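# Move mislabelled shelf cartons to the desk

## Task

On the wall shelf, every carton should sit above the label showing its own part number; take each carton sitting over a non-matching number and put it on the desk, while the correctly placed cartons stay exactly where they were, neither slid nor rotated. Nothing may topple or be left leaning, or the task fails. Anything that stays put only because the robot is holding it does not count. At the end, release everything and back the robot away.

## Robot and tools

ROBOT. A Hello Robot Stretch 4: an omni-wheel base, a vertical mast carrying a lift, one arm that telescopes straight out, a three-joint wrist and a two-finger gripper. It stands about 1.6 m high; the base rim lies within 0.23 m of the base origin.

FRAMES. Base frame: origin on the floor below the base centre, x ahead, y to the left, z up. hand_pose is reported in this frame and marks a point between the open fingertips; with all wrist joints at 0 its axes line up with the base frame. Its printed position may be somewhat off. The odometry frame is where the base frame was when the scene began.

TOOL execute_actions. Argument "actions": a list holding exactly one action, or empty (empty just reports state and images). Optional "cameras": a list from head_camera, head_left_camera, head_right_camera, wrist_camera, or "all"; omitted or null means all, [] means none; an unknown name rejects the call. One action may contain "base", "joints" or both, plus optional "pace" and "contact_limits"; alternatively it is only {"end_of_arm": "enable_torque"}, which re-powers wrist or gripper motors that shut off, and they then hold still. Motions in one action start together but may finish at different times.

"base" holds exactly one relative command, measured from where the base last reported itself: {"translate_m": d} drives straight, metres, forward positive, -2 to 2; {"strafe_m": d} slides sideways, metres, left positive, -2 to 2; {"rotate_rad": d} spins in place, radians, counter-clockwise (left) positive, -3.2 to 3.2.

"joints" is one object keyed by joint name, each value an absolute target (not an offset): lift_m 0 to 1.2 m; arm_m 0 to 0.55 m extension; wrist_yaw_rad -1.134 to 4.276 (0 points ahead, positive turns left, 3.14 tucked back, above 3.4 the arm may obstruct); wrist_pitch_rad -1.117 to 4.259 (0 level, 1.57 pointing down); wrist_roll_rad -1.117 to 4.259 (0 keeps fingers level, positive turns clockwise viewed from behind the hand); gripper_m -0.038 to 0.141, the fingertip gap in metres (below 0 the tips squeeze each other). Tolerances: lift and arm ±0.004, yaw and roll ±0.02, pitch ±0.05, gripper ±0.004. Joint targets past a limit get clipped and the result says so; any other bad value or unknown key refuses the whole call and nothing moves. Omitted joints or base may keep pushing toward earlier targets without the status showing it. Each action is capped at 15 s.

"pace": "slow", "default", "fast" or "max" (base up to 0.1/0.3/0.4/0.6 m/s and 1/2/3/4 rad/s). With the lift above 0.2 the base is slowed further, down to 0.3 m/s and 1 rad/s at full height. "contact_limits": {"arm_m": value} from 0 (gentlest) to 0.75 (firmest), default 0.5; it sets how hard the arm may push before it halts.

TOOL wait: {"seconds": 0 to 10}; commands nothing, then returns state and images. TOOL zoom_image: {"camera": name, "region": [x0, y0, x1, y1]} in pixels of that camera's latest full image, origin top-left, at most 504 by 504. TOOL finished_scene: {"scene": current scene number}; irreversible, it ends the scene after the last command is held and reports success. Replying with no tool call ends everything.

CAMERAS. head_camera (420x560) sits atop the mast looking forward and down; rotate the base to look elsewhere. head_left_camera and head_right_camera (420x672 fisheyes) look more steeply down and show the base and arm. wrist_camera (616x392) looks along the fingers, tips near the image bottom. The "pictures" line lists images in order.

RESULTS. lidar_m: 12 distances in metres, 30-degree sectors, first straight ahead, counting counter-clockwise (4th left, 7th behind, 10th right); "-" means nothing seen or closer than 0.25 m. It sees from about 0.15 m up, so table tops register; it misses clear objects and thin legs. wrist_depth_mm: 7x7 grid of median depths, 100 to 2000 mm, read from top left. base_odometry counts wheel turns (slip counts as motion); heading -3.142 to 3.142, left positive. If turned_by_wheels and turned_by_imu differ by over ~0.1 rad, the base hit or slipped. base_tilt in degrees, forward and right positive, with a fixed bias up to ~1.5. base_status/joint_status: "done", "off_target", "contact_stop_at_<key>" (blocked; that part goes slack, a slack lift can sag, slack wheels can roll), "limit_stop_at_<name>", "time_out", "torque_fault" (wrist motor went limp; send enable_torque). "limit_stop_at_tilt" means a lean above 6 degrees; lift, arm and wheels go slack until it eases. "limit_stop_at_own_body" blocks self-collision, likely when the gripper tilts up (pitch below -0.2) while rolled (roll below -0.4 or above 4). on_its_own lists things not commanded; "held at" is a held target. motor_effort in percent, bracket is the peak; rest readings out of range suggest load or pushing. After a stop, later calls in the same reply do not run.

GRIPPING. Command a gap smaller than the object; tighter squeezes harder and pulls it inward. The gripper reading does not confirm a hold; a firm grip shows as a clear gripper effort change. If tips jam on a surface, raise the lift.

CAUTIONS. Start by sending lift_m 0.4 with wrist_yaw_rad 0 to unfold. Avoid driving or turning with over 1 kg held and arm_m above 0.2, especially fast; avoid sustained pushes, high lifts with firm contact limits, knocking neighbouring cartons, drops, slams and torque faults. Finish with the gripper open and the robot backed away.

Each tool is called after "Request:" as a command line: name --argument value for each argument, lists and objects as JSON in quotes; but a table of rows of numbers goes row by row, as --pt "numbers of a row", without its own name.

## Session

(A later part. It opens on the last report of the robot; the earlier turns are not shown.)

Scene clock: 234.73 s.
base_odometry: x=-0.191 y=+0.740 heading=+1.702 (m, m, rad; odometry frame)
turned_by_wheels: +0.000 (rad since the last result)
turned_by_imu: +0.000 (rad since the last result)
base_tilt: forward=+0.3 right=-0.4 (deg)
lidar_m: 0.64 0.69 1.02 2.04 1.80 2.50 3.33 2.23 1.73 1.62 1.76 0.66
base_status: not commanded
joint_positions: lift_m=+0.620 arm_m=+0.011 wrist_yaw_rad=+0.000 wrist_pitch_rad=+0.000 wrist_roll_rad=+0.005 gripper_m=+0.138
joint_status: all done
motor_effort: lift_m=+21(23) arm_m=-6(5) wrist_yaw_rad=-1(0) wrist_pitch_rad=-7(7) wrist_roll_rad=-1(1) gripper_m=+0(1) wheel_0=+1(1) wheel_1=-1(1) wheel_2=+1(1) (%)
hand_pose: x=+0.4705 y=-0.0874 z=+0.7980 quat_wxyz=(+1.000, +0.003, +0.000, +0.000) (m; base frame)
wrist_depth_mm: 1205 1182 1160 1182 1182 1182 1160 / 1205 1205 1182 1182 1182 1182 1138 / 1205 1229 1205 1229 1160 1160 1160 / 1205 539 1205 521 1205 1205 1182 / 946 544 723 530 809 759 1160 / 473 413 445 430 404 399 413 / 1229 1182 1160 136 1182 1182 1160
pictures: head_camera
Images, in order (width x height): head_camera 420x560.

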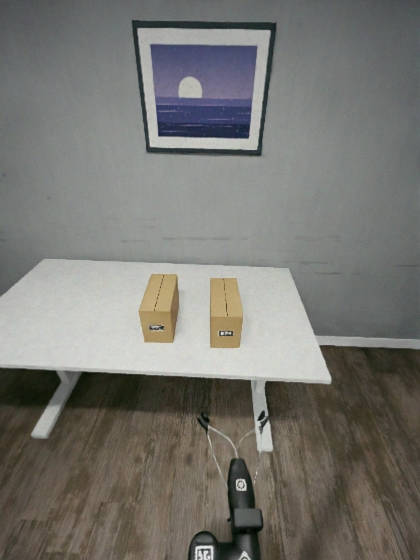

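Request:
execute_actions --actions '[{"base":{"rotate_rad":-3.17},"joints":{"lift_m":0.70}}]' --cameras '[]'

Request:
execute_actions --actions '[{"base":{"translate_m":2.0},"pace":"fast"}]' --cameras '[]'

Request:
execute_actions --actions '[{"base":{"strafe_m":-0.65},"pace":"fast"}]' --cameras '[]'

Request:
execute_actions --actions '[{"base":{"translate_m":0.2}}]' --cameras '["head_camera","wrist_camera"]'

Scene clock: 241.20 s.
base_odometry: x=-0.191 y=+0.740 heading=-1.468 (m, m, rad; odometry frame)
turned_by_wheels: -3.170 (rad since the last result)
turned_by_imu: -3.139 (rad since the last result)
base_tilt: forward=+0.4 right=-0.4 (deg)
lidar_m: 3.03 2.33 1.75 1.63 1.77 0.65 0.64 0.67 0.97 2.02 1.78 2.39
base_status: done
joint_positions: lift_m=+0.700 arm_m=+0.011 wrist_yaw_rad=+0.000 wrist_pitch_rad=+0.000 wrist_roll_rad=+0.005 gripper_m=+0.138
joint_status: all done
motor_effort: lift_m=+21(22) arm_m=-6(6) wrist_yaw_rad=-1(1) wrist_pitch_rad=-7(7) wrist_roll_rad=-1(1) gripper_m=+1(1) wheel_0=+0(6) wheel_1=+1(9) wheel_2=+1(7) (%)
hand_pose: x=+0.4705 y=-0.0874 z=+0.8780 quat_wxyz=(+1.000, +0.003, +0.000, +0.000) (m; base frame)
wrist_depth_mm: - - - - - - - / - - - - - - - / - - - - - - - / - - - - - - - / - - - - - - - / - - - - - - - / - - - 135 1863 1863 1921
pictures: none
No camera images: the call's "cameras" was empty. Leave "cameras" out to get every camera's image.

Scene clock: 247.53 s.
base_odometry: x=+0.015 y=-1.249 heading=-1.468 (m, m, rad; odometry frame)
turned_by_wheels: +0.000 (rad since the last result)
turned_by_imu: +0.000 (rad since the last result)
base_tilt: forward=+0.4 right=-0.4 (deg)
lidar_m: 1.03 1.35 1.69 1.62 1.69 2.42 3.51 2.80 1.73 1.68 1.83 1.08
base_status: done
joint_positions: lift_m=+0.700 arm_m=+0.011 wrist_yaw_rad=+0.000 wrist_pitch_rad=+0.000 wrist_roll_rad=+0.005 gripper_m=+0.138
joint_status: not commanded
motor_effort: lift_m=+21(21) arm_m=-6(6) wrist_yaw_rad=-1(1) wrist_pitch_rad=-7(7) wrist_roll_rad=+0(1) gripper_m=+0(2) wheel_0=+1(6) wheel_1=-1(10) wheel_2=+0(13) (%)
hand_pose: x=+0.4704 y=-0.0874 z=+0.8780 quat_wxyz=(+1.000, +0.003, +0.000, +0.000) (m; base frame)
wrist_depth_mm: 1060 1042 1042 1042 1060 1060 1060 / 1042 1042 1042 1060 1060 1060 1042 / 1060 1042 1025 1025 1060 1060 1060 / 1025 1060 1042 1042 809 809 976 / 1042 1042 1042 820 798 820 991 / 1060 1042 1060 1060 1078 1060 1060 / 1025 1025 1060 136 1042 1060 1078
pictures: none
No camera images: the call's "cameras" was empty. Leave "cameras" out to get every camera's image.

Scene clock: 250.43 s.
base_odometry: x=-0.631 y=-1.316 heading=-1.468 (m, m, rad; odometry frame)
turned_by_wheels: +0.000 (rad since the last result)
turned_by_imu: -0.001 (rad since the last result)
base_tilt: forward=+0.4 right=-0.4 (deg)
lidar_m: 1.03 1.05 1.85 2.27 2.41 2.80 3.52 1.49 1.07 1.03 1.49 1.05
base_status: done
joint_positions: lift_m=+0.700 arm_m=+0.011 wrist_yaw_rad=+0.000 wrist_pitch_rad=+0.000 wrist_roll_rad=+0.005 gripper_m=+0.138
joint_status: not commanded
motor_effort: lift_m=+21(21) arm_m=-6(6) wrist_yaw_rad=+0(1) wrist_pitch_rad=-8(7) wrist_roll_rad=-1(1) gripper_m=+1(1) wheel_0=-1(11) wheel_1=+0(13) wheel_2=-1(2) (%)
hand_pose: x=+0.4704 y=-0.0874 z=+0.8780 quat_wxyz=(+1.000, +0.003, +0.000, +0.000) (m; base frame)
wrist_depth_mm: 1025 1025 1042 1060 1042 1060 1060 / 1042 1042 1060 1042 1042 1060 1060 / 1025 1025 1042 1042 1042 1042 1078 / 788 798 854 1042 1042 1042 1078 / 798 788 788 831 798 1060 1042 / 1025 798 1060 1060 1042 1060 1042 / 1042 1042 1042 136 1042 1060 1078
pictures: none
No camera images: the call's "cameras" was empty. Leave "cameras" out to get every camera's image.

Scene clock: 252.50 s.
base_odometry: x=-0.611 y=-1.515 heading=-1.467 (m, m, rad; odometry frame)
turned_by_wheels: +0.000 (rad since the last result)
turned_by_imu: +0.000 (rad since the last result)
base_tilt: forward=+0.4 right=-0.4 (deg)
lidar_m: 0.81 0.88 1.56 2.27 2.38 3.32 3.74 1.49 1.08 1.27 1.47 0.87
base_status: done
joint_positions: lift_m=+0.700 arm_m=+0.011 wrist_yaw_rad=+0.000 wrist_pitch_rad=+0.000 wrist_roll_rad=+0.005 gripper_m=+0.138
joint_status: not commanded
motor_effort: lift_m=+21(21) arm_m=-6(6) wrist_yaw_rad=-1(1) wrist_pitch_rad=-7(7) wrist_roll_rad=-1(1) gripper_m=+1(2) wheel_0=+1(5) wheel_1=+1(7) wheel_2=+1(8) (%)
hand_pose: x=+0.4704 y=-0.0874 z=+0.8780 quat_wxyz=(+1.000, +0.003, +0.000, +0.000) (m; base frame)
wrist_depth_mm: 842 831 842 854 866 878 866 / 831 842 842 842 854 854 866 / 831 854 842 842 842 854 854 / 585 603 707 854 603 842 854 / 597 597 634 798 603 866 854 / 591 591 591 591 597 842 854 / 842 831 842 136 842 854 854
pictures: head_camera, wrist_camera
Images, in order (width x height): head_camera 420x560, wrist_camera 616x392.

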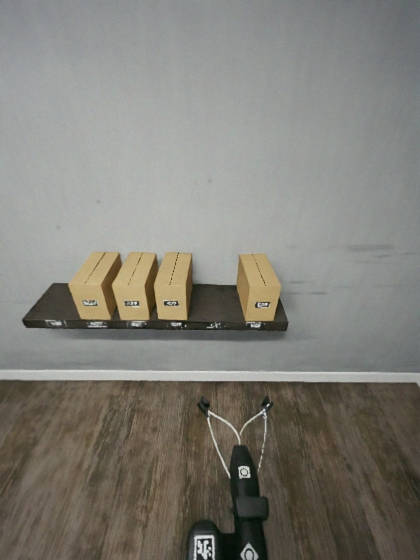

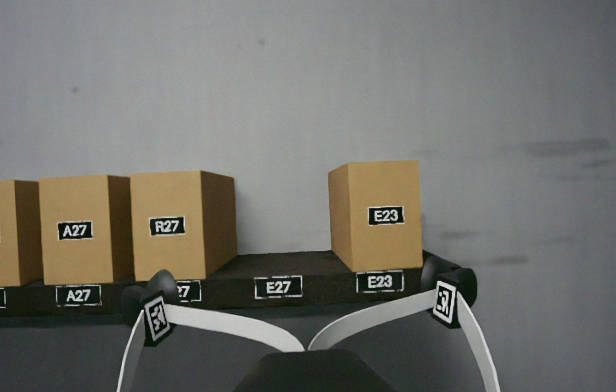

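Request:
execute_actions --actions '[{"base":{"strafe_m":-0.115},"joints":{"arm_m":0.24,"gripper_m":0.141}}]' --cameras '["head_camera","wrist_camera"]'

Scene clock: 268.20 s.
base_odometry: x=-0.725 y=-1.527 heading=-1.467 (m, m, rad; odometry frame)
turned_by_wheels: +0.000 (rad since the last result)
turned_by_imu: +0.001 (rad since the last result)
base_tilt: forward=+0.4 right=-0.5 (deg)
lidar_m: 0.82 0.86 1.55 2.39 2.50 3.08 3.75 1.29 0.97 1.28 1.37 0.87
base_status: done
joint_positions: lift_m=+0.700 arm_m=+0.239 wrist_yaw_rad=+0.000 wrist_pitch_rad=+0.000 wrist_roll_rad=+0.005 gripper_m=+0.141
joint_status: all done
motor_effort: lift_m=+21(21) arm_m=+6(7) wrist_yaw_rad=-1(1) wrist_pitch_rad=-7(7) wrist_roll_rad=-1(1) gripper_m=+1(0) wheel_0=-1(8) wheel_1=+0(10) wheel_2=+1(1) (%)
hand_pose: x=+0.6983 y=-0.0874 z=+0.8781 quat_wxyz=(+1.000, +0.003, +0.000, +0.000) (m; base frame)
wrist_depth_mm: 615 621 615 621 627 621 627 / 615 621 615 621 621 627 627 / 615 615 621 621 627 634 627 / 392 564 615 370 627 627 634 / 387 569 615 373 559 627 627 / 373 206 430 373 366 634 621 / 364 366 366 137 370 640 627
pictures: head_camera, wrist_camera
Images, in order (width x height): head_camera 420x560, wrist_camera 616x392.

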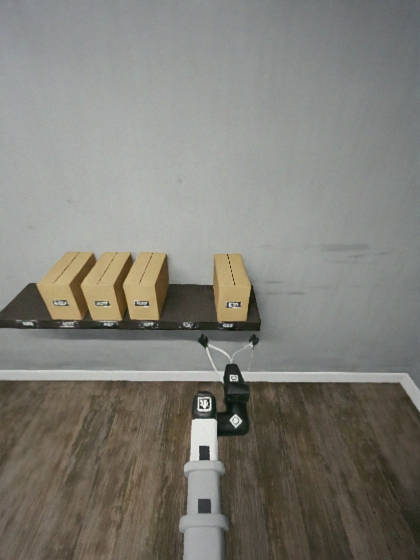

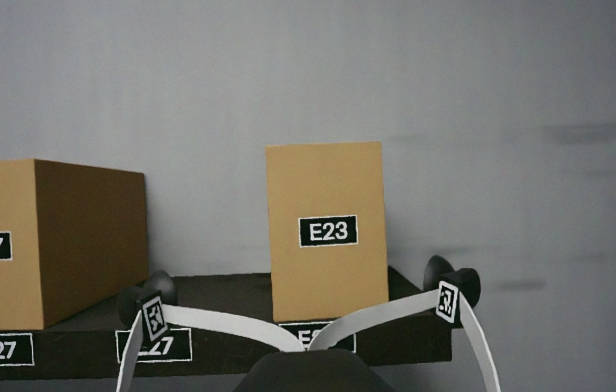

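Request:
execute_actions --actions '[{"base":{"strafe_m":-0.024},"joints":{"arm_m":0.38},"pace":"slow"}]' --cameras '["wrist_camera"]'

Scene clock: 277.47 s.
base_odometry: x=-0.749 y=-1.529 heading=-1.467 (m, m, rad; odometry frame)
turned_by_wheels: +0.000 (rad since the last result)
turned_by_imu: +0.001 (rad since the last result)
base_tilt: forward=+0.4 right=-0.4 (deg)
lidar_m: 0.81 0.86 1.20 2.40 2.54 3.06 3.75 1.27 0.95 1.25 1.35 1.12
base_status: done
joint_positions: lift_m=+0.700 arm_m=+0.379 wrist_yaw_rad=+0.000 wrist_pitch_rad=+0.000 wrist_roll_rad=+0.005 gripper_m=+0.141
joint_status: all done
motor_effort: lift_m=+21(21) arm_m=+6(8) wrist_yaw_rad=-1(1) wrist_pitch_rad=-7(7) wrist_roll_rad=-1(1) gripper_m=+0(1) wheel_0=+1(5) wheel_1=-1(7) wheel_2=+0(1) (%)
hand_pose: x=+0.8383 y=-0.0874 z=+0.8781 quat_wxyz=(+1.000, +0.003, +0.000, +0.000) (m; base frame)
wrist_depth_mm: 480 480 480 484 488 492 496 / 477 484 484 484 484 492 492 / 480 477 233 236 484 488 488 / 415 480 232 236 239 488 492 / 407 477 232 235 239 488 488 / 394 206 232 234 236 492 492 / 298 276 254 137 239 278 492
pictures: wrist_camera
Images, in order (width x height): wrist_camera 616x392.

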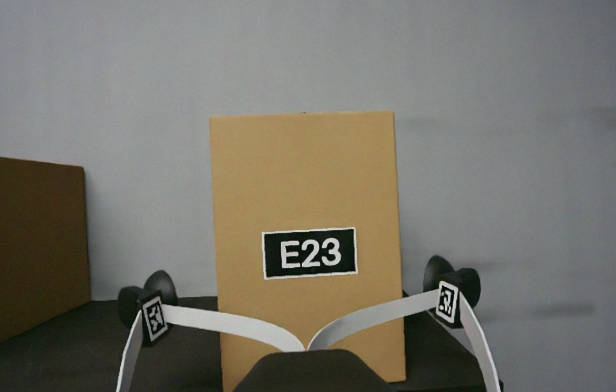

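Request:
execute_actions --actions '[{"base":{"strafe_m":-0.006},"joints":{"arm_m":0.395},"pace":"slow"}]' --cameras '[]'

Request:
execute_actions --actions '[{"joints":{"arm_m":0.425},"pace":"slow","contact_limits":{"arm_m":0.15}}]' --cameras '["wrist_camera"]'

Scene clock: 281.53 s.
base_odometry: x=-0.755 y=-1.530 heading=-1.467 (m, m, rad; odometry frame)
turned_by_wheels: +0.000 (rad since the last result)
turned_by_imu: +0.000 (rad since the last result)
base_tilt: forward=+0.4 right=-0.4 (deg)
lidar_m: 0.81 0.86 1.22 2.42 2.53 3.08 3.75 1.26 0.95 1.27 1.34 1.12
base_status: done
joint_positions: lift_m=+0.700 arm_m=+0.394 wrist_yaw_rad=+0.000 wrist_pitch_rad=+0.000 wrist_roll_rad=+0.005 gripper_m=+0.141
joint_status: all done
motor_effort: lift_m=+21(21) arm_m=+6(6) wrist_yaw_rad=-1(0) wrist_pitch_rad=-6(7) wrist_roll_rad=-1(1) gripper_m=+2(0) wheel_0=+1(4) wheel_1=-3(4) wheel_2=+0(2) (%)
hand_pose: x=+0.8533 y=-0.0874 z=+0.8781 quat_wxyz=(+1.000, +0.003, +0.000, +0.000) (m; base frame)
wrist_depth_mm: 462 469 466 469 473 473 473 / 466 469 469 473 473 469 473 / 466 462 216 220 469 469 473 / 418 466 217 220 473 469 477 / 413 466 217 220 224 473 477 / 399 206 216 219 223 473 477 / 298 276 216 137 233 279 477
pictures: none
No camera images: the call's "cameras" was empty. Leave "cameras" out to get every camera's image.

Scene clock: 282.90 s.
base_odometry: x=-0.755 y=-1.530 heading=-1.467 (m, m, rad; odometry frame)
turned_by_wheels: +0.000 (rad since the last result)
turned_by_imu: +0.000 (rad since the last result)
base_tilt: forward=+0.5 right=-0.5 (deg)
lidar_m: 0.80 0.84 1.22 2.39 2.54 3.07 3.76 1.25 0.92 1.26 1.32 1.12
base_status: not commanded
joint_positions: lift_m=+0.700 arm_m=+0.424 wrist_yaw_rad=+0.000 wrist_pitch_rad=+0.000 wrist_roll_rad=+0.005 gripper_m=+0.141
joint_status: all done
motor_effort: lift_m=+21(21) arm_m=+6(6) wrist_yaw_rad=-1(1) wrist_pitch_rad=-6(7) wrist_roll_rad=-1(0) gripper_m=+2(1) wheel_0=+1(1) wheel_1=-3(3) wheel_2=+0(0) (%)
contact_limits: arm_m 0.15
hand_pose: x=+0.8833 y=-0.0874 z=+0.8781 quat_wxyz=(+1.000, +0.003, +0.000, +0.000) (m; base frame)
wrist_depth_mm: 433 439 436 442 439 445 445 / 439 436 436 439 439 442 442 / 439 436 187 190 194 442 445 / 418 439 187 190 194 442 445 / 413 436 187 190 194 442 445 / 394 206 186 190 193 442 442 / 298 274 187 137 194 278 445
pictures: wrist_camera
Images, in order (width x height): wrist_camera 616x392.

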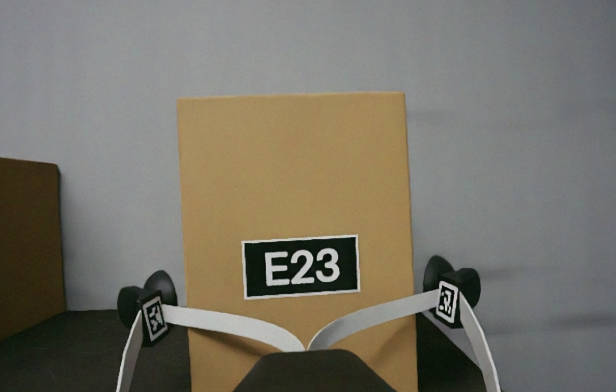

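Request:
execute_actions --actions '[{"joints":{"gripper_m":0.06},"pace":"slow"}]' --cameras '[]'

Request:
execute_actions --actions '[{"joints":{"lift_m":0.72},"pace":"slow"}]' --cameras '["wrist_camera","head_camera"]'

Scene clock: 292.97 s.
base_odometry: x=-0.755 y=-1.530 heading=-1.467 (m, m, rad; odometry frame)
turned_by_wheels: +0.000 (rad since the last result)
turned_by_imu: +0.001 (rad since the last result)
base_tilt: forward=+0.4 right=-0.4 (deg)
lidar_m: 0.81 0.86 1.22 2.41 2.53 3.07 3.75 1.28 0.95 1.26 1.36 1.12
base_status: not commanded
joint_positions: lift_m=+0.700 arm_m=+0.424 wrist_yaw_rad=+0.000 wrist_pitch_rad=+0.000 wrist_roll_rad=+0.005 gripper_m=+0.061
joint_status: all done
motor_effort: lift_m=+21(21) arm_m=+6(6) wrist_yaw_rad=+0(1) wrist_pitch_rad=-7(7) wrist_roll_rad=-1(1) gripper_m=-26(25) wheel_0=+1(1) wheel_1=-3(3) wheel_2=+0(0) (%)
hand_pose: x=+0.8833 y=-0.0874 z=+0.8781 quat_wxyz=(+1.000, +0.003, +0.000, +0.000) (m; base frame)
wrist_depth_mm: 436 436 439 442 442 442 442 / 436 436 439 174 445 445 445 / 433 436 170 173 176 442 445 / 418 439 169 174 176 442 442 / 413 439 170 173 176 445 449 / 399 364 170 173 176 177 449 / 287 248 169 171 177 279 449
pictures: none
No camera images: the call's "cameras" was empty. Leave "cameras" out to get every camera's image.

Scene clock: 293.90 s.
base_odometry: x=-0.755 y=-1.530 heading=-1.467 (m, m, rad; odometry frame)
turned_by_wheels: +0.000 (rad since the last result)
turned_by_imu: +0.000 (rad since the last result)
base_tilt: forward=+0.4 right=-0.4 (deg)
lidar_m: 0.80 0.85 1.24 2.41 2.54 3.07 3.74 1.27 0.96 1.27 1.33 1.12
base_status: not commanded
joint_positions: lift_m=+0.720 arm_m=+0.424 wrist_yaw_rad=+0.000 wrist_pitch_rad=+0.001 wrist_roll_rad=+0.005 gripper_m=+0.061
joint_status: all done
motor_effort: lift_m=+22(20) arm_m=+6(6) wrist_yaw_rad=+0(0) wrist_pitch_rad=-10(10) wrist_roll_rad=-1(1) gripper_m=-27(26) wheel_0=+1(1) wheel_1=-3(3) wheel_2=+0(0) (%)
hand_pose: x=+0.8833 y=-0.0874 z=+0.8977 quat_wxyz=(+1.000, +0.003, +0.001, +0.000) (m; base frame)
wrist_depth_mm: 436 436 439 436 439 445 445 / 430 439 439 176 439 445 449 / 433 439 171 174 177 449 445 / 424 439 170 174 177 445 442 / 410 439 170 173 177 442 445 / 404 439 170 172 176 176 442 / 332 286 168 172 177 442 445
pictures: head_camera, wrist_camera
Images, in order (width x height): head_camera 420x560, wrist_camera 616x392.

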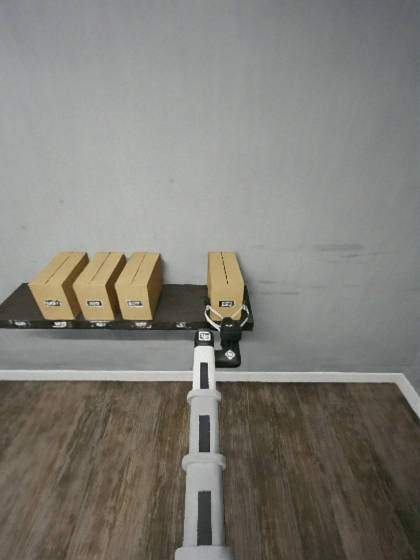

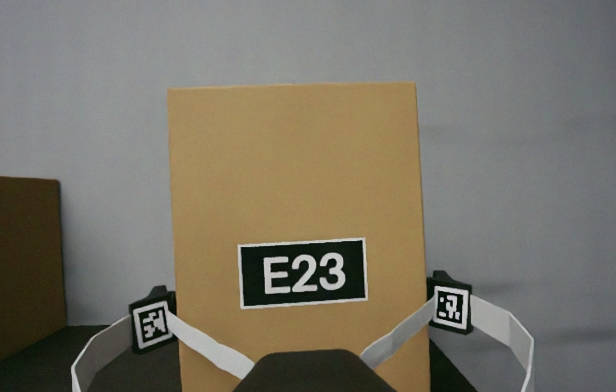

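Request:
execute_actions --actions '[{"joints":{"wrist_yaw_rad":-0.07},"pace":"slow"}]' --cameras '["wrist_camera","head_camera"]'

Scene clock: 300.50 s.
base_odometry: x=-0.755 y=-1.530 heading=-1.467 (m, m, rad; odometry frame)
turned_by_wheels: +0.000 (rad since the last result)
turned_by_imu: +0.000 (rad since the last result)
base_tilt: forward=+0.4 right=-0.4 (deg)
lidar_m: 0.80 0.87 1.21 2.42 2.54 3.07 3.76 1.26 0.95 1.27 1.35 1.10
base_status: not commanded
joint_positions: lift_m=+0.720 arm_m=+0.424 wrist_yaw_rad=-0.070 wrist_pitch_rad=+0.001 wrist_roll_rad=+0.005 gripper_m=+0.061
joint_status: all done
motor_effort: lift_m=+22(22) arm_m=+6(6) wrist_yaw_rad=-3(5) wrist_pitch_rad=-10(10) wrist_roll_rad=-1(1) gripper_m=-27(26) wheel_0=+1(1) wheel_1=-3(3) wheel_2=+0(0) (%)
hand_pose: x=+0.8766 y=-0.1072 z=+0.8977 quat_wxyz=(+0.999, +0.003, +0.000, -0.035) (m; base frame)
wrist_depth_mm: 421 430 442 449 459 473 480 / 424 427 439 175 459 459 477 / 424 433 171 174 176 469 480 / 424 433 170 174 176 466 473 / 421 433 170 173 177 466 469 / 421 424 170 174 176 177 473 / 332 286 169 172 176 466 477
pictures: head_camera, wrist_camera
Images, in order (width x height): head_camera 420x560, wrist_camera 616x392.

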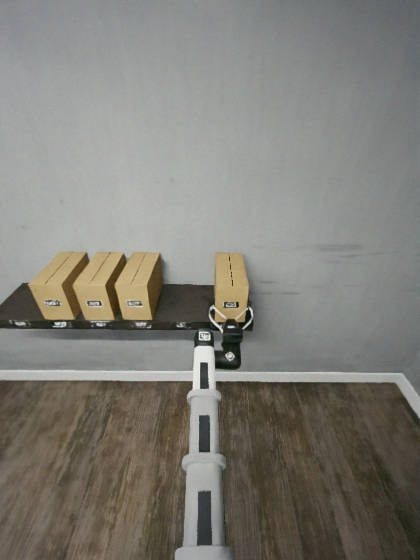

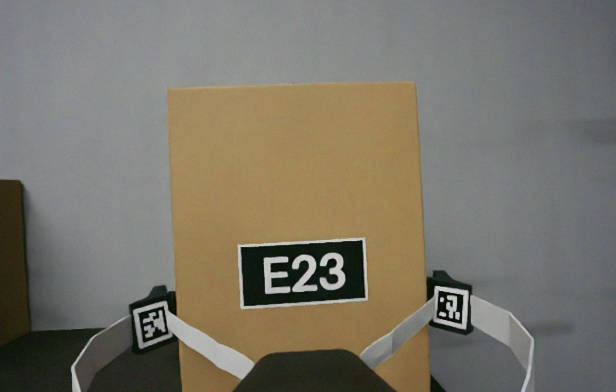

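Request:
execute_actions --actions '[{"base":{"strafe_m":0.037},"joints":{"arm_m":0.43},"pace":"slow"}]' --cameras '[]'

Request:
execute_actions --actions '[{"joints":{"lift_m":0.70},"pace":"slow"}]' --cameras '["wrist_camera","head_camera"]'

Scene clock: 306.10 s.
base_odometry: x=-0.718 y=-1.526 heading=-1.467 (m, m, rad; odometry frame)
turned_by_wheels: +0.000 (rad since the last result)
turned_by_imu: +0.001 (rad since the last result)
base_tilt: forward=+0.4 right=-0.3 (deg)
lidar_m: 0.82 0.87 1.55 2.38 2.51 3.45 3.76 1.29 0.96 1.30 1.39 0.88
base_status: done
joint_positions: lift_m=+0.720 arm_m=+0.429 wrist_yaw_rad=-0.070 wrist_pitch_rad=+0.001 wrist_roll_rad=+0.005 gripper_m=+0.061
joint_status: all done
motor_effort: lift_m=+22(22) arm_m=+6(7) wrist_yaw_rad=-2(3) wrist_pitch_rad=-10(10) wrist_roll_rad=-1(1) gripper_m=-28(28) wheel_0=+0(4) wheel_1=+2(3) wheel_2=+0(1) (%)
hand_pose: x=+0.8815 y=-0.1073 z=+0.8977 quat_wxyz=(+0.999, +0.003, +0.000, -0.035) (m; base frame)
wrist_depth_mm: 418 427 433 445 455 462 466 / 418 427 433 176 449 459 477 / 415 427 171 174 177 466 469 / 415 427 170 174 177 462 477 / 410 427 170 173 176 459 469 / 402 424 170 173 176 177 473 / 330 286 168 172 177 459 473
pictures: none
No camera images: the call's "cameras" was empty. Leave "cameras" out to get every camera's image.

Scene clock: 307.03 s.
base_odometry: x=-0.718 y=-1.526 heading=-1.467 (m, m, rad; odometry frame)
turned_by_wheels: +0.000 (rad since the last result)
turned_by_imu: +0.000 (rad since the last result)
base_tilt: forward=+0.4 right=-0.4 (deg)
lidar_m: 0.80 0.88 1.56 2.38 2.50 3.43 3.74 1.30 0.98 1.30 1.39 0.86
base_status: not commanded
joint_positions: lift_m=+0.700 arm_m=+0.429 wrist_yaw_rad=-0.070 wrist_pitch_rad=+0.001 wrist_roll_rad=+0.005 gripper_m=+0.061
joint_status: all done
motor_effort: lift_m=+16(19) arm_m=+6(6) wrist_yaw_rad=-1(2) wrist_pitch_rad=-9(11) wrist_roll_rad=-1(1) gripper_m=-26(27) wheel_0=+0(0) wheel_1=+2(1) wheel_2=+0(0) (%)
hand_pose: x=+0.8815 y=-0.1073 z=+0.8783 quat_wxyz=(+0.999, +0.003, +0.000, -0.035) (m; base frame)
wrist_depth_mm: 418 427 436 442 452 462 473 / 415 427 436 175 449 459 473 / 418 427 170 173 176 459 473 / 410 424 169 173 176 462 469 / 410 430 170 172 177 459 466 / 392 364 170 173 175 177 473 / 289 249 168 171 176 258 469
pictures: head_camera, wrist_camera
Images, in order (width x height): head_camera 420x560, wrist_camera 616x392.

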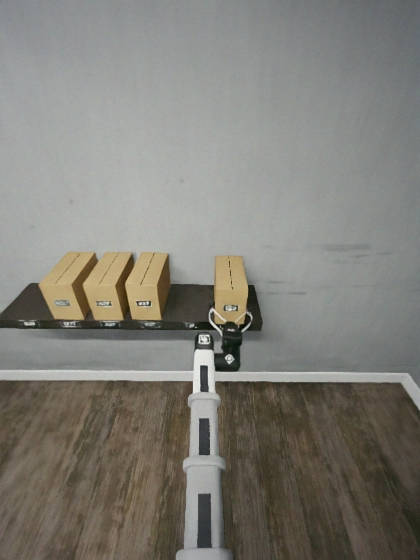

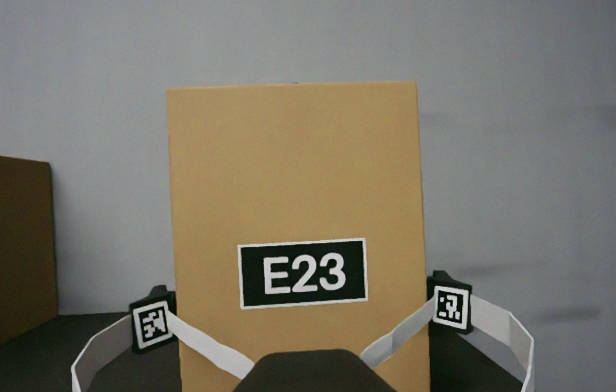

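Request:
execute_actions --actions '[{"joints":{"lift_m":0.695},"pace":"slow"}]' --cameras '[]'

Request:
execute_actions --actions '[{"joints":{"gripper_m":0.141},"pace":"slow"}]' --cameras '["wrist_camera"]'

Scene clock: 310.43 s.
base_odometry: x=-0.718 y=-1.526 heading=-1.467 (m, m, rad; odometry frame)
turned_by_wheels: +0.000 (rad since the last result)
turned_by_imu: +0.000 (rad since the last result)
base_tilt: forward=+0.4 right=-0.5 (deg)
lidar_m: 0.79 0.88 1.60 2.35 2.50 3.47 3.73 1.29 0.98 1.29 1.39 0.86
base_status: not commanded
joint_positions: lift_m=+0.695 arm_m=+0.429 wrist_yaw_rad=-0.070 wrist_pitch_rad=-0.005 wrist_roll_rad=+0.005 gripper_m=+0.061
joint_status: all done
motor_effort: lift_m=+14(16) arm_m=+6(6) wrist_yaw_rad=-2(2) wrist_pitch_rad=+9(9) wrist_roll_rad=-1(1) gripper_m=-25(27) wheel_0=+0(0) wheel_1=+2(2) wheel_2=+0(0) (%)
hand_pose: x=+0.8815 y=-0.1073 z=+0.8751 quat_wxyz=(+0.999, +0.003, -0.003, -0.035) (m; base frame)
wrist_depth_mm: 424 430 436 449 452 466 480 / 418 427 433 175 452 466 473 / 421 427 171 174 177 462 473 / 410 427 170 174 177 462 469 / 410 421 170 173 177 459 469 / 392 368 170 173 176 177 469 / 289 248 168 171 176 258 466
pictures: none
No camera images: the call's "cameras" was empty. Leave "cameras" out to get every camera's image.

Scene clock: 314.30 s.
base_odometry: x=-0.718 y=-1.526 heading=-1.467 (m, m, rad; odometry frame)
turned_by_wheels: +0.000 (rad since the last result)
turned_by_imu: +0.000 (rad since the last result)
base_tilt: forward=+0.4 right=-0.4 (deg)
lidar_m: 0.81 0.86 1.54 2.37 2.50 3.47 3.74 1.30 0.96 1.28 1.37 1.12
base_status: not commanded
joint_positions: lift_m=+0.695 arm_m=+0.429 wrist_yaw_rad=-0.070 wrist_pitch_rad=-0.001 wrist_roll_rad=+0.005 gripper_m=+0.141
joint_status: all done
motor_effort: lift_m=+16(16) arm_m=+6(6) wrist_yaw_rad=+0(0) wrist_pitch_rad=-5(8) wrist_roll_rad=-1(1) gripper_m=+1(27) wheel_0=+0(0) wheel_1=+2(2) wheel_2=+0(1) (%)
hand_pose: x=+0.8815 y=-0.1074 z=+0.8736 quat_wxyz=(+0.999, +0.003, +0.000, -0.035) (m; base frame)
wrist_depth_mm: 415 427 436 445 452 459 469 / 415 430 430 445 452 466 473 / 418 427 189 191 195 459 469 / 413 427 190 192 196 462 473 / 413 424 189 191 196 462 469 / 389 206 187 191 195 466 473 / 290 266 189 137 196 251 473
pictures: wrist_camera
Images, in order (width x height): wrist_camera 616x392.

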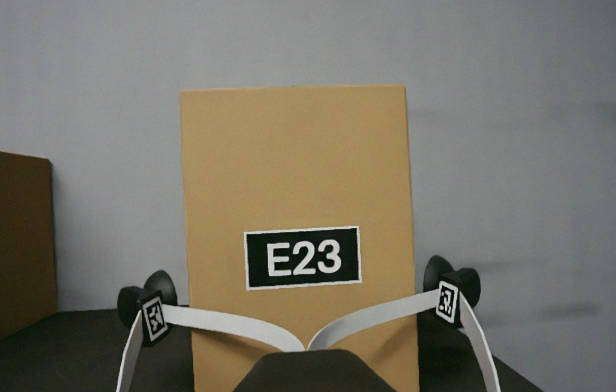

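Request:
execute_actions --actions '[{"joints":{"arm_m":0.30,"lift_m":0.70},"pace":"slow"}]' --cameras '[]'

Request:
execute_actions --actions '[{"joints":{"arm_m":0.05,"wrist_yaw_rad":0,"lift_m":0.66}}]' --cameras '["wrist_camera","head_camera"]'

Scene clock: 319.80 s.
base_odometry: x=-0.718 y=-1.526 heading=-1.467 (m, m, rad; odometry frame)
turned_by_wheels: +0.000 (rad since the last result)
turned_by_imu: +0.001 (rad since the last result)
base_tilt: forward=+0.4 right=-0.5 (deg)
lidar_m: 0.82 0.86 1.60 2.40 2.49 3.46 3.74 1.31 0.98 1.27 1.38 0.86
base_status: not commanded
joint_positions: lift_m=+0.700 arm_m=+0.301 wrist_yaw_rad=-0.070 wrist_pitch_rad=+0.000 wrist_roll_rad=+0.005 gripper_m=+0.141
joint_status: all done
motor_effort: lift_m=+21(24) arm_m=-6(7) wrist_yaw_rad=-1(1) wrist_pitch_rad=-7(6) wrist_roll_rad=-1(1) gripper_m=+1(1) wheel_0=+0(0) wheel_1=+2(2) wheel_2=+0(0) (%)
hand_pose: x=+0.7536 y=-0.1074 z=+0.8781 quat_wxyz=(+0.999, +0.003, +0.000, -0.035) (m; base frame)
wrist_depth_mm: 539 549 559 569 585 597 609 / 535 544 554 564 580 591 609 / 535 549 559 320 580 603 597 / 421 549 315 319 574 597 609 / 415 544 549 320 591 597 609 / 397 206 317 319 327 597 609 / 303 300 306 137 320 591 609
pictures: none
No camera images: the call's "cameras" was empty. Leave "cameras" out to get every camera's image.

Scene clock: 321.67 s.
base_odometry: x=-0.718 y=-1.526 heading=-1.467 (m, m, rad; odometry frame)
turned_by_wheels: +0.000 (rad since the last result)
turned_by_imu: +0.000 (rad since the last result)
base_tilt: forward=+0.4 right=-0.4 (deg)
lidar_m: 0.82 0.84 1.57 2.37 2.50 3.48 3.77 1.28 1.00 1.29 1.38 0.86
base_status: not commanded
joint_positions: lift_m=+0.660 arm_m=+0.051 wrist_yaw_rad=+0.000 wrist_pitch_rad=+0.000 wrist_roll_rad=+0.005 gripper_m=+0.141
joint_status: all done
motor_effort: lift_m=+17(17) arm_m=-6(7) wrist_yaw_rad=-1(3) wrist_pitch_rad=-7(7) wrist_roll_rad=-1(1) gripper_m=+1(0) wheel_0=+0(0) wheel_1=+1(2) wheel_2=+0(0) (%)
hand_pose: x=+0.5105 y=-0.0874 z=+0.8384 quat_wxyz=(+1.000, +0.003, +0.000, +0.000) (m; base frame)
wrist_depth_mm: 788 798 809 809 820 809 809 / 788 798 798 798 798 820 820 / 809 798 798 564 809 798 809 / 559 574 798 564 809 809 820 / 559 554 627 559 798 820 820 / 788 206 554 820 798 809 820 / 798 809 809 137 809 809 831
pictures: head_camera, wrist_camera
Images, in order (width x height): head_camera 420x560, wrist_camera 616x392.

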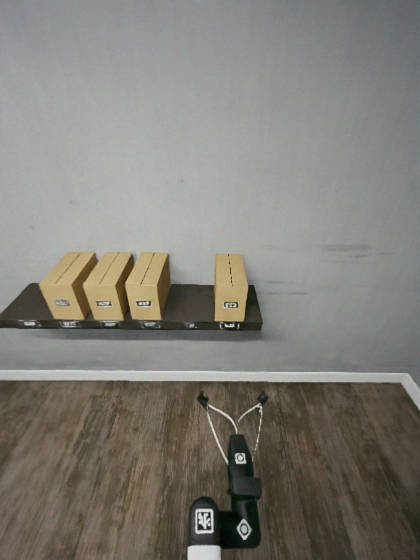

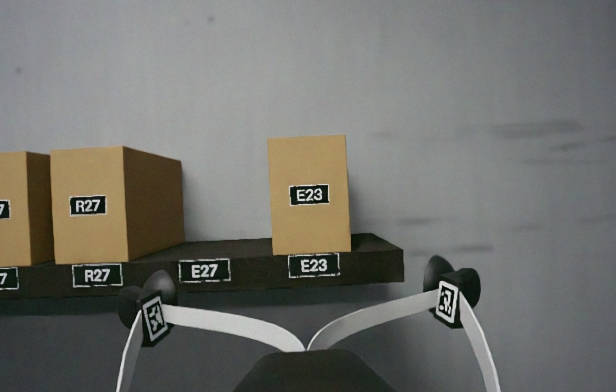

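Request:
zoom_image --camera "head_camera" --region '[0,230,280,350]'

Region (0, 230, 280, 350) of head_camera's 420x560 image, scaled by 1.800, with more detail than that image has; it fills the top 216 rows of this view, and the rest is white.

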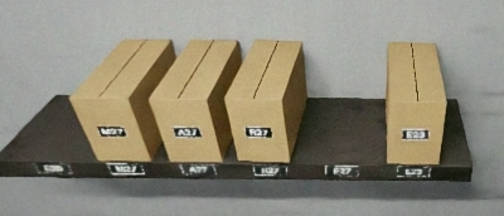

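Request:
execute_actions --actions '[{"base":{"strafe_m":0.315},"joints":{"arm_m":0.22,"lift_m":0.68}}]' --cameras '["wrist_camera","head_camera"]'

Scene clock: 335.70 s.
base_odometry: x=-0.405 y=-1.494 heading=-1.467 (m, m, rad; odometry frame)
turned_by_wheels: +0.000 (rad since the last result)
turned_by_imu: +0.000 (rad since the last result)
base_tilt: forward=+0.4 right=-0.4 (deg)
lidar_m: 0.82 0.86 1.59 2.04 2.18 3.02 3.76 1.79 1.28 1.29 1.52 0.85
base_status: done
joint_positions: lift_m=+0.680 arm_m=+0.219 wrist_yaw_rad=+0.000 wrist_pitch_rad=+0.000 wrist_roll_rad=+0.005 gripper_m=+0.141
joint_status: all done
motor_effort: lift_m=+20(19) arm_m=+6(6) wrist_yaw_rad=-1(1) wrist_pitch_rad=-7(7) wrist_roll_rad=-1(1) gripper_m=+0(0) wheel_0=+1(7) wheel_1=-1(8) wheel_2=+0(0) (%)
hand_pose: x=+0.6783 y=-0.0874 z=+0.8581 quat_wxyz=(+1.000, +0.003, +0.000, +0.000) (m; base frame)
wrist_depth_mm: 647 640 647 640 654 661 647 / 647 640 647 640 640 654 661 / 640 397 488 399 654 654 404 / 394 394 402 399 654 535 402 / 394 397 399 397 654 504 402 / 389 206 387 392 392 397 399 / 640 640 640 138 647 654 654
pictures: head_camera, wrist_camera
Images, in order (width x height): head_camera 420x560, wrist_camera 616x392.

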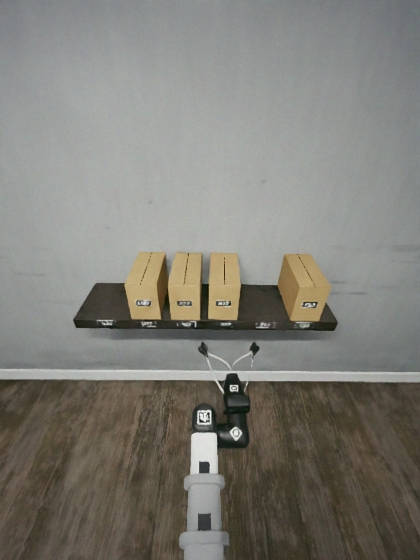

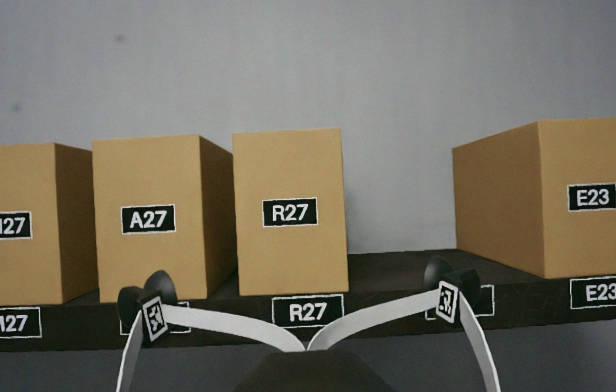

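Request:
execute_actions --actions '[{"joints":{"arm_m":0.37,"lift_m":0.70},"pace":"slow"}]' --cameras '["wrist_camera"]'

Scene clock: 352.00 s.
base_odometry: x=-0.405 y=-1.494 heading=-1.467 (m, m, rad; odometry frame)
turned_by_wheels: +0.000 (rad since the last result)
turned_by_imu: +0.001 (rad since the last result)
base_tilt: forward=+0.4 right=-0.4 (deg)
lidar_m: 0.82 0.87 1.57 2.07 2.18 3.02 3.75 1.78 1.28 1.29 1.52 0.86
base_status: not commanded
joint_positions: lift_m=+0.700 arm_m=+0.369 wrist_yaw_rad=+0.000 wrist_pitch_rad=+0.000 wrist_roll_rad=+0.005 gripper_m=+0.141
joint_status: all done
motor_effort: lift_m=+22(23) arm_m=+6(7) wrist_yaw_rad=-1(1) wrist_pitch_rad=-6(7) wrist_roll_rad=-1(1) gripper_m=+1(1) wheel_0=+1(0) wheel_1=-1(1) wheel_2=+0(0) (%)
hand_pose: x=+0.8283 y=-0.0874 z=+0.8781 quat_wxyz=(+1.000, +0.003, +0.000, +0.000) (m; base frame)
wrist_depth_mm: 496 496 496 496 504 504 508 / 492 496 496 500 504 500 508 / 245 250 254 253 500 508 410 / 246 247 253 251 500 508 377 / 246 247 252 252 504 504 382 / 246 206 252 251 249 325 364 / 247 246 253 137 264 255 258
pictures: wrist_camera
Images, in order (width x height): wrist_camera 616x392.

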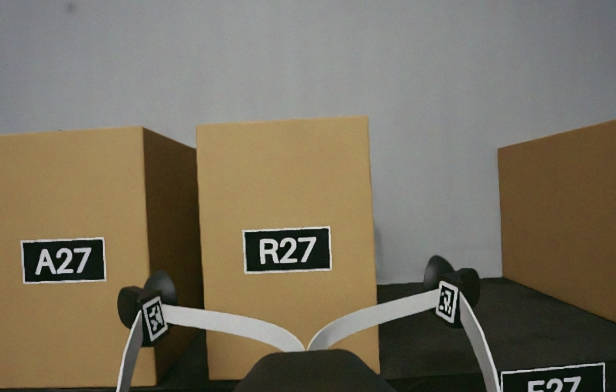

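Request:
execute_actions --actions '[{"base":{"strafe_m":-0.005},"joints":{"arm_m":0.40},"pace":"slow"}]' --cameras '["wrist_camera"]'

Scene clock: 360.03 s.
base_odometry: x=-0.409 y=-1.494 heading=-1.468 (m, m, rad; odometry frame)
turned_by_wheels: +0.000 (rad since the last result)
turned_by_imu: +0.000 (rad since the last result)
base_tilt: forward=+0.4 right=-0.4 (deg)
lidar_m: 0.82 0.84 1.55 2.06 2.15 3.02 3.76 1.79 1.28 1.31 1.54 0.85
base_status: done
joint_positions: lift_m=+0.700 arm_m=+0.399 wrist_yaw_rad=+0.000 wrist_pitch_rad=+0.000 wrist_roll_rad=+0.005 gripper_m=+0.141
joint_status: all done
motor_effort: lift_m=+21(21) arm_m=+6(4) wrist_yaw_rad=-1(1) wrist_pitch_rad=-7(6) wrist_roll_rad=+0(1) gripper_m=+1(1) wheel_0=+0(4) wheel_1=-3(4) wheel_2=+0(2) (%)
hand_pose: x=+0.8583 y=-0.0874 z=+0.8781 quat_wxyz=(+1.000, +0.003, +0.000, +0.000) (m; base frame)
wrist_depth_mm: 466 466 473 473 469 473 477 / 466 473 469 466 473 469 473 / 216 257 224 222 473 477 392 / 217 237 222 222 473 469 370 / 216 232 223 222 473 473 377 / 216 206 222 222 221 322 362 / 217 217 222 137 263 254 258
pictures: wrist_camera
Images, in order (width x height): wrist_camera 616x392.

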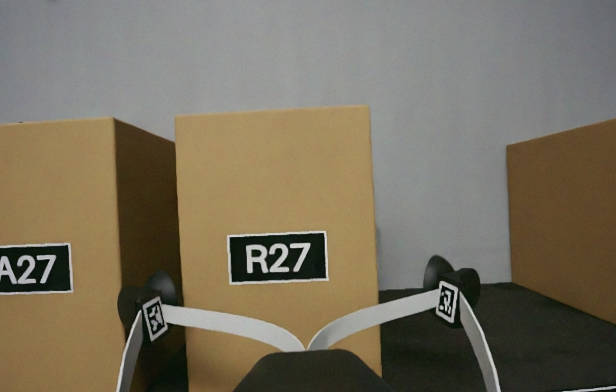

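Request:
execute_actions --actions '[{"joints":{"arm_m":0.42},"pace":"slow","contact_limits":{"arm_m":0.1}}]' --cameras '["wrist_camera"]'

Scene clock: 363.33 s.
base_odometry: x=-0.409 y=-1.494 heading=-1.468 (m, m, rad; odometry frame)
turned_by_wheels: +0.000 (rad since the last result)
turned_by_imu: +0.000 (rad since the last result)
base_tilt: forward=+0.4 right=-0.4 (deg)
lidar_m: 0.81 0.87 1.58 2.05 2.17 3.06 3.76 1.78 1.29 1.30 1.51 0.86
base_status: not commanded
joint_positions: lift_m=+0.700 arm_m=+0.419 wrist_yaw_rad=+0.000 wrist_pitch_rad=+0.000 wrist_roll_rad=+0.005 gripper_m=+0.141
joint_status: all done
motor_effort: lift_m=+21(22) arm_m=+6(7) wrist_yaw_rad=-1(1) wrist_pitch_rad=-7(7) wrist_roll_rad=-1(1) gripper_m=+2(2) wheel_0=+0(0) wheel_1=-3(3) wheel_2=+0(0) (%)
contact_limits: arm_m 0.1
hand_pose: x=+0.8783 y=-0.0874 z=+0.8781 quat_wxyz=(+1.000, +0.003, +0.000, +0.000) (m; base frame)
wrist_depth_mm: 445 449 452 455 455 455 455 / 449 445 452 449 452 455 455 / 197 243 203 202 452 455 410 / 196 239 204 203 449 452 373 / 197 236 204 202 452 452 377 / 197 197 202 203 203 322 359 / 196 213 204 137 247 254 258
pictures: wrist_camera
Images, in order (width x height): wrist_camera 616x392.

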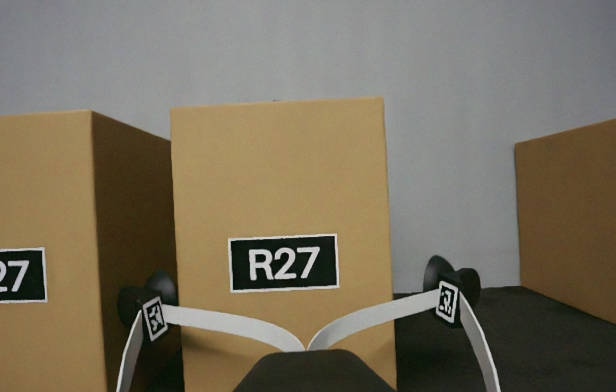

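Request:
execute_actions --actions '[{"joints":{"arm_m":0.435},"pace":"slow","contact_limits":{"arm_m":0.1}}]' --cameras '["wrist_camera"]'

Scene clock: 366.27 s.
base_odometry: x=-0.409 y=-1.494 heading=-1.468 (m, m, rad; odometry frame)
turned_by_wheels: +0.000 (rad since the last result)
turned_by_imu: +0.000 (rad since the last result)
base_tilt: forward=+0.4 right=-0.3 (deg)
lidar_m: 0.82 0.86 1.59 2.07 2.17 3.02 3.77 1.76 1.30 1.27 1.55 0.87
base_status: not commanded
joint_positions: lift_m=+0.700 arm_m=+0.434 wrist_yaw_rad=+0.000 wrist_pitch_rad=+0.000 wrist_roll_rad=+0.005 gripper_m=+0.141
joint_status: all done
motor_effort: lift_m=+21(21) arm_m=+6(8) wrist_yaw_rad=-1(1) wrist_pitch_rad=-6(7) wrist_roll_rad=-1(1) gripper_m=+1(1) wheel_0=+0(0) wheel_1=-3(3) wheel_2=+0(0) (%)
contact_limits: arm_m 0.1
hand_pose: x=+0.8933 y=-0.0874 z=+0.8781 quat_wxyz=(+1.000, +0.003, +0.000, +0.000) (m; base frame)
wrist_depth_mm: 433 430 436 439 439 436 442 / 430 433 436 433 436 439 436 / 182 225 188 188 436 436 410 / 181 222 189 188 189 439 373 / 182 218 188 189 187 436 379 / 182 190 189 187 187 324 357 / 182 213 188 136 233 254 257
pictures: wrist_camera
Images, in order (width x height): wrist_camera 616x392.

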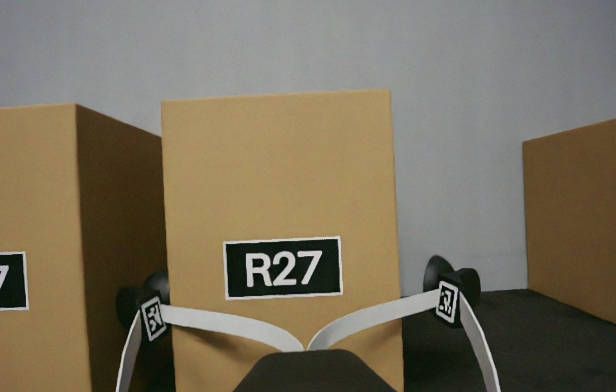

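Request:
execute_actions --actions '[{"joints":{"gripper_m":0.06},"pace":"slow"}]' --cameras '["wrist_camera"]'

Request:
execute_actions --actions '[{"joints":{"lift_m":0.715},"pace":"slow"}]' --cameras '["wrist_camera","head_camera"]'

Scene clock: 374.47 s.
base_odometry: x=-0.410 y=-1.494 heading=-1.468 (m, m, rad; odometry frame)
turned_by_wheels: +0.000 (rad since the last result)
turned_by_imu: +0.001 (rad since the last result)
base_tilt: forward=+0.4 right=-0.4 (deg)
lidar_m: 0.81 0.86 1.57 2.07 2.16 3.01 3.77 1.77 1.27 1.30 1.52 0.87
base_status: not commanded
joint_positions: lift_m=+0.700 arm_m=+0.434 wrist_yaw_rad=+0.000 wrist_pitch_rad=+0.000 wrist_roll_rad=+0.005 gripper_m=+0.061
joint_status: all done
motor_effort: lift_m=+22(21) arm_m=+6(6) wrist_yaw_rad=-2(2) wrist_pitch_rad=-6(6) wrist_roll_rad=+0(1) gripper_m=-27(26) wheel_0=+0(0) wheel_1=-2(3) wheel_2=+0(0) (%)
hand_pose: x=+0.8934 y=-0.0874 z=+0.8781 quat_wxyz=(+1.000, +0.003, +0.000, +0.000) (m; base frame)
wrist_depth_mm: 430 433 436 436 436 436 439 / 430 436 436 173 436 436 442 / 182 225 171 172 173 436 392 / 181 224 172 172 174 436 375 / 182 236 171 172 173 436 379 / 181 189 172 172 173 177 357 / 182 210 171 172 173 255 258
pictures: wrist_camera
Images, in order (width x height): wrist_camera 616x392.

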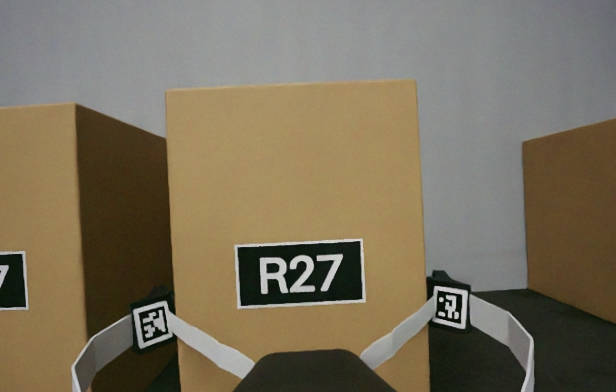

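Scene clock: 375.30 s.
base_odometry: x=-0.410 y=-1.494 heading=-1.468 (m, m, rad; odometry frame)
turned_by_wheels: +0.000 (rad since the last result)
turned_by_imu: +0.000 (rad since the last result)
base_tilt: forward=+0.3 right=-0.4 (deg)
lidar_m: 0.81 0.86 1.57 2.06 2.18 3.02 3.75 1.77 1.28 1.29 1.51 0.87
base_status: not commanded
joint_positions: lift_m=+0.715 arm_m=+0.434 wrist_yaw_rad=+0.000 wrist_pitch_rad=+0.001 wrist_roll_rad=+0.005 gripper_m=+0.061
joint_status: all done
motor_effort: lift_m=+22(22) arm_m=+6(6) wrist_yaw_rad=-1(1) wrist_pitch_rad=-11(11) wrist_roll_rad=-1(1) gripper_m=-27(27) wheel_0=+0(0) wheel_1=-2(2) wheel_2=+0(0) (%)
hand_pose: x=+0.8934 y=-0.0874 z=+0.8926 quat_wxyz=(+1.000, +0.003, +0.001, +0.000) (m; base frame)
wrist_depth_mm: 433 430 436 436 436 442 439 / 430 436 433 174 439 439 436 / 183 281 173 173 174 439 436 / 182 224 173 172 173 439 373 / 182 234 172 173 173 439 379 / 181 190 172 172 173 177 373 / 181 210 171 172 173 286 285
pictures: head_camera, wrist_camera
Images, in order (width x height): head_camera 420x560, wrist_camera 616x392.

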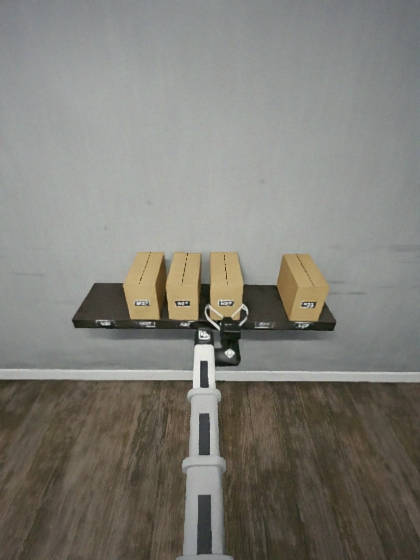

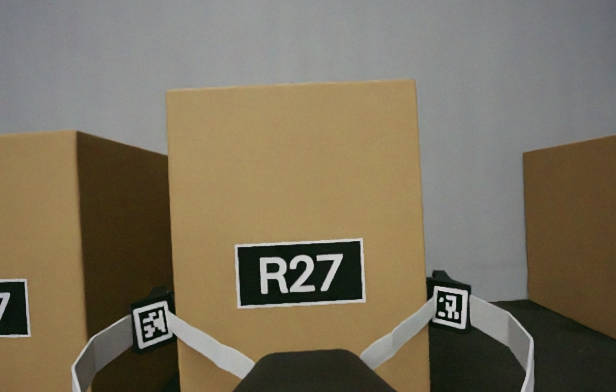

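Request:
execute_actions --actions '[{"joints":{"arm_m":0.429}, "pace":"slow"}]' --cameras '[]'

Request:
execute_actions --actions '[{"joints":{"lift_m":0.696},"pace":"slow"}]' --cameras '[]'

Request:
execute_actions --actions '[{"joints":{"gripper_m":0.138},"pace":"slow"}]' --cameras '["wrist_camera"]'

Scene clock: 379.37 s.
base_odometry: x=-0.410 y=-1.494 heading=-1.468 (m, m, rad; odometry frame)
turned_by_wheels: +0.000 (rad since the last result)
turned_by_imu: +0.000 (rad since the last result)
base_tilt: forward=+0.4 right=-0.4 (deg)
lidar_m: 0.80 0.87 1.59 2.08 2.16 3.02 3.74 1.75 1.27 1.30 1.53 0.85
base_status: not commanded
joint_positions: lift_m=+0.715 arm_m=+0.430 wrist_yaw_rad=+0.000 wrist_pitch_rad=+0.001 wrist_roll_rad=+0.005 gripper_m=+0.061
joint_status: all done
motor_effort: lift_m=+22(22) arm_m=-6(7) wrist_yaw_rad=-1(2) wrist_pitch_rad=-10(10) wrist_roll_rad=-1(1) gripper_m=-27(27) wheel_0=+0(0) wheel_1=-2(2) wheel_2=+0(0) (%)
hand_pose: x=+0.8895 y=-0.0874 z=+0.8926 quat_wxyz=(+1.000, +0.003, +0.001, +0.000) (m; base frame)
wrist_depth_mm: 436 436 439 442 439 442 442 / 433 439 439 174 442 445 442 / 186 281 172 173 174 442 442 / 185 224 172 173 173 442 375 / 185 235 172 173 173 442 375 / 185 190 172 172 173 177 373 / 186 210 171 172 174 282 287
pictures: none
No camera images: the call's "cameras" was empty. Leave "cameras" out to get every camera's image.

Scene clock: 380.27 s.
base_odometry: x=-0.410 y=-1.494 heading=-1.468 (m, m, rad; odometry frame)
turned_by_wheels: +0.000 (rad since the last result)
turned_by_imu: +0.000 (rad since the last result)
base_tilt: forward=+0.4 right=-0.4 (deg)
lidar_m: 0.81 0.87 1.56 2.06 2.19 3.03 3.74 1.78 1.28 1.28 1.52 0.86
base_status: not commanded
joint_positions: lift_m=+0.696 arm_m=+0.430 wrist_yaw_rad=+0.000 wrist_pitch_rad=-0.004 wrist_roll_rad=+0.005 gripper_m=+0.061
joint_status: all done
motor_effort: lift_m=+14(20) arm_m=-6(6) wrist_yaw_rad=-1(1) wrist_pitch_rad=+5(11) wrist_roll_rad=-1(1) gripper_m=-26(26) wheel_0=+0(0) wheel_1=-2(2) wheel_2=+0(0) (%)
hand_pose: x=+0.8894 y=-0.0874 z=+0.8757 quat_wxyz=(+1.000, +0.003, -0.002, +0.000) (m; base frame)
wrist_depth_mm: 439 439 439 439 442 445 442 / 436 439 439 173 442 445 449 / 186 224 172 173 174 449 410 / 186 224 172 173 173 445 373 / 186 236 172 172 173 442 377 / 185 189 171 172 173 178 359 / 186 210 171 172 173 255 258
pictures: none
No camera images: the call's "cameras" was empty. Leave "cameras" out to get every camera's image.

Scene clock: 383.93 s.
base_odometry: x=-0.410 y=-1.494 heading=-1.468 (m, m, rad; odometry frame)
turned_by_wheels: +0.000 (rad since the last result)
turned_by_imu: +0.000 (rad since the last result)
base_tilt: forward=+0.4 right=-0.4 (deg)
lidar_m: 0.82 0.86 1.56 2.07 2.18 3.05 3.76 1.77 1.29 1.29 1.52 0.86
base_status: not commanded
joint_positions: lift_m=+0.696 arm_m=+0.430 wrist_yaw_rad=+0.000 wrist_pitch_rad=-0.001 wrist_roll_rad=+0.005 gripper_m=+0.138
joint_status: all done
motor_effort: lift_m=+16(16) arm_m=-6(6) wrist_yaw_rad=+0(0) wrist_pitch_rad=-6(6) wrist_roll_rad=-1(1) gripper_m=+0(26) wheel_0=+0(0) wheel_1=-2(2) wheel_2=+0(0) (%)
hand_pose: x=+0.8894 y=-0.0875 z=+0.8746 quat_wxyz=(+1.000, +0.003, +0.000, +0.000) (m; base frame)
wrist_depth_mm: 436 439 436 439 439 439 445 / 436 439 436 436 442 445 445 / 186 242 191 191 191 442 389 / 186 239 191 191 190 442 373 / 186 234 190 190 191 439 377 / 186 195 190 190 190 314 351 / 186 213 190 137 191 248 257
pictures: wrist_camera
Images, in order (width x height): wrist_camera 616x392.

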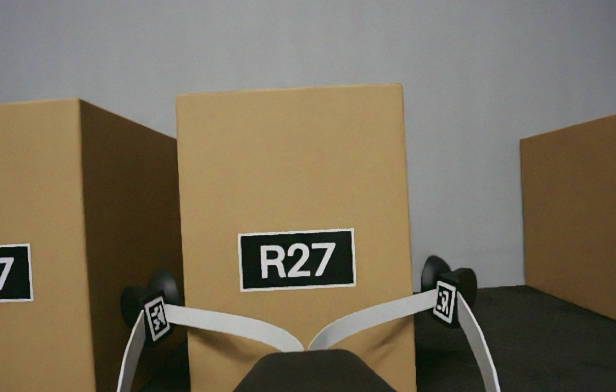

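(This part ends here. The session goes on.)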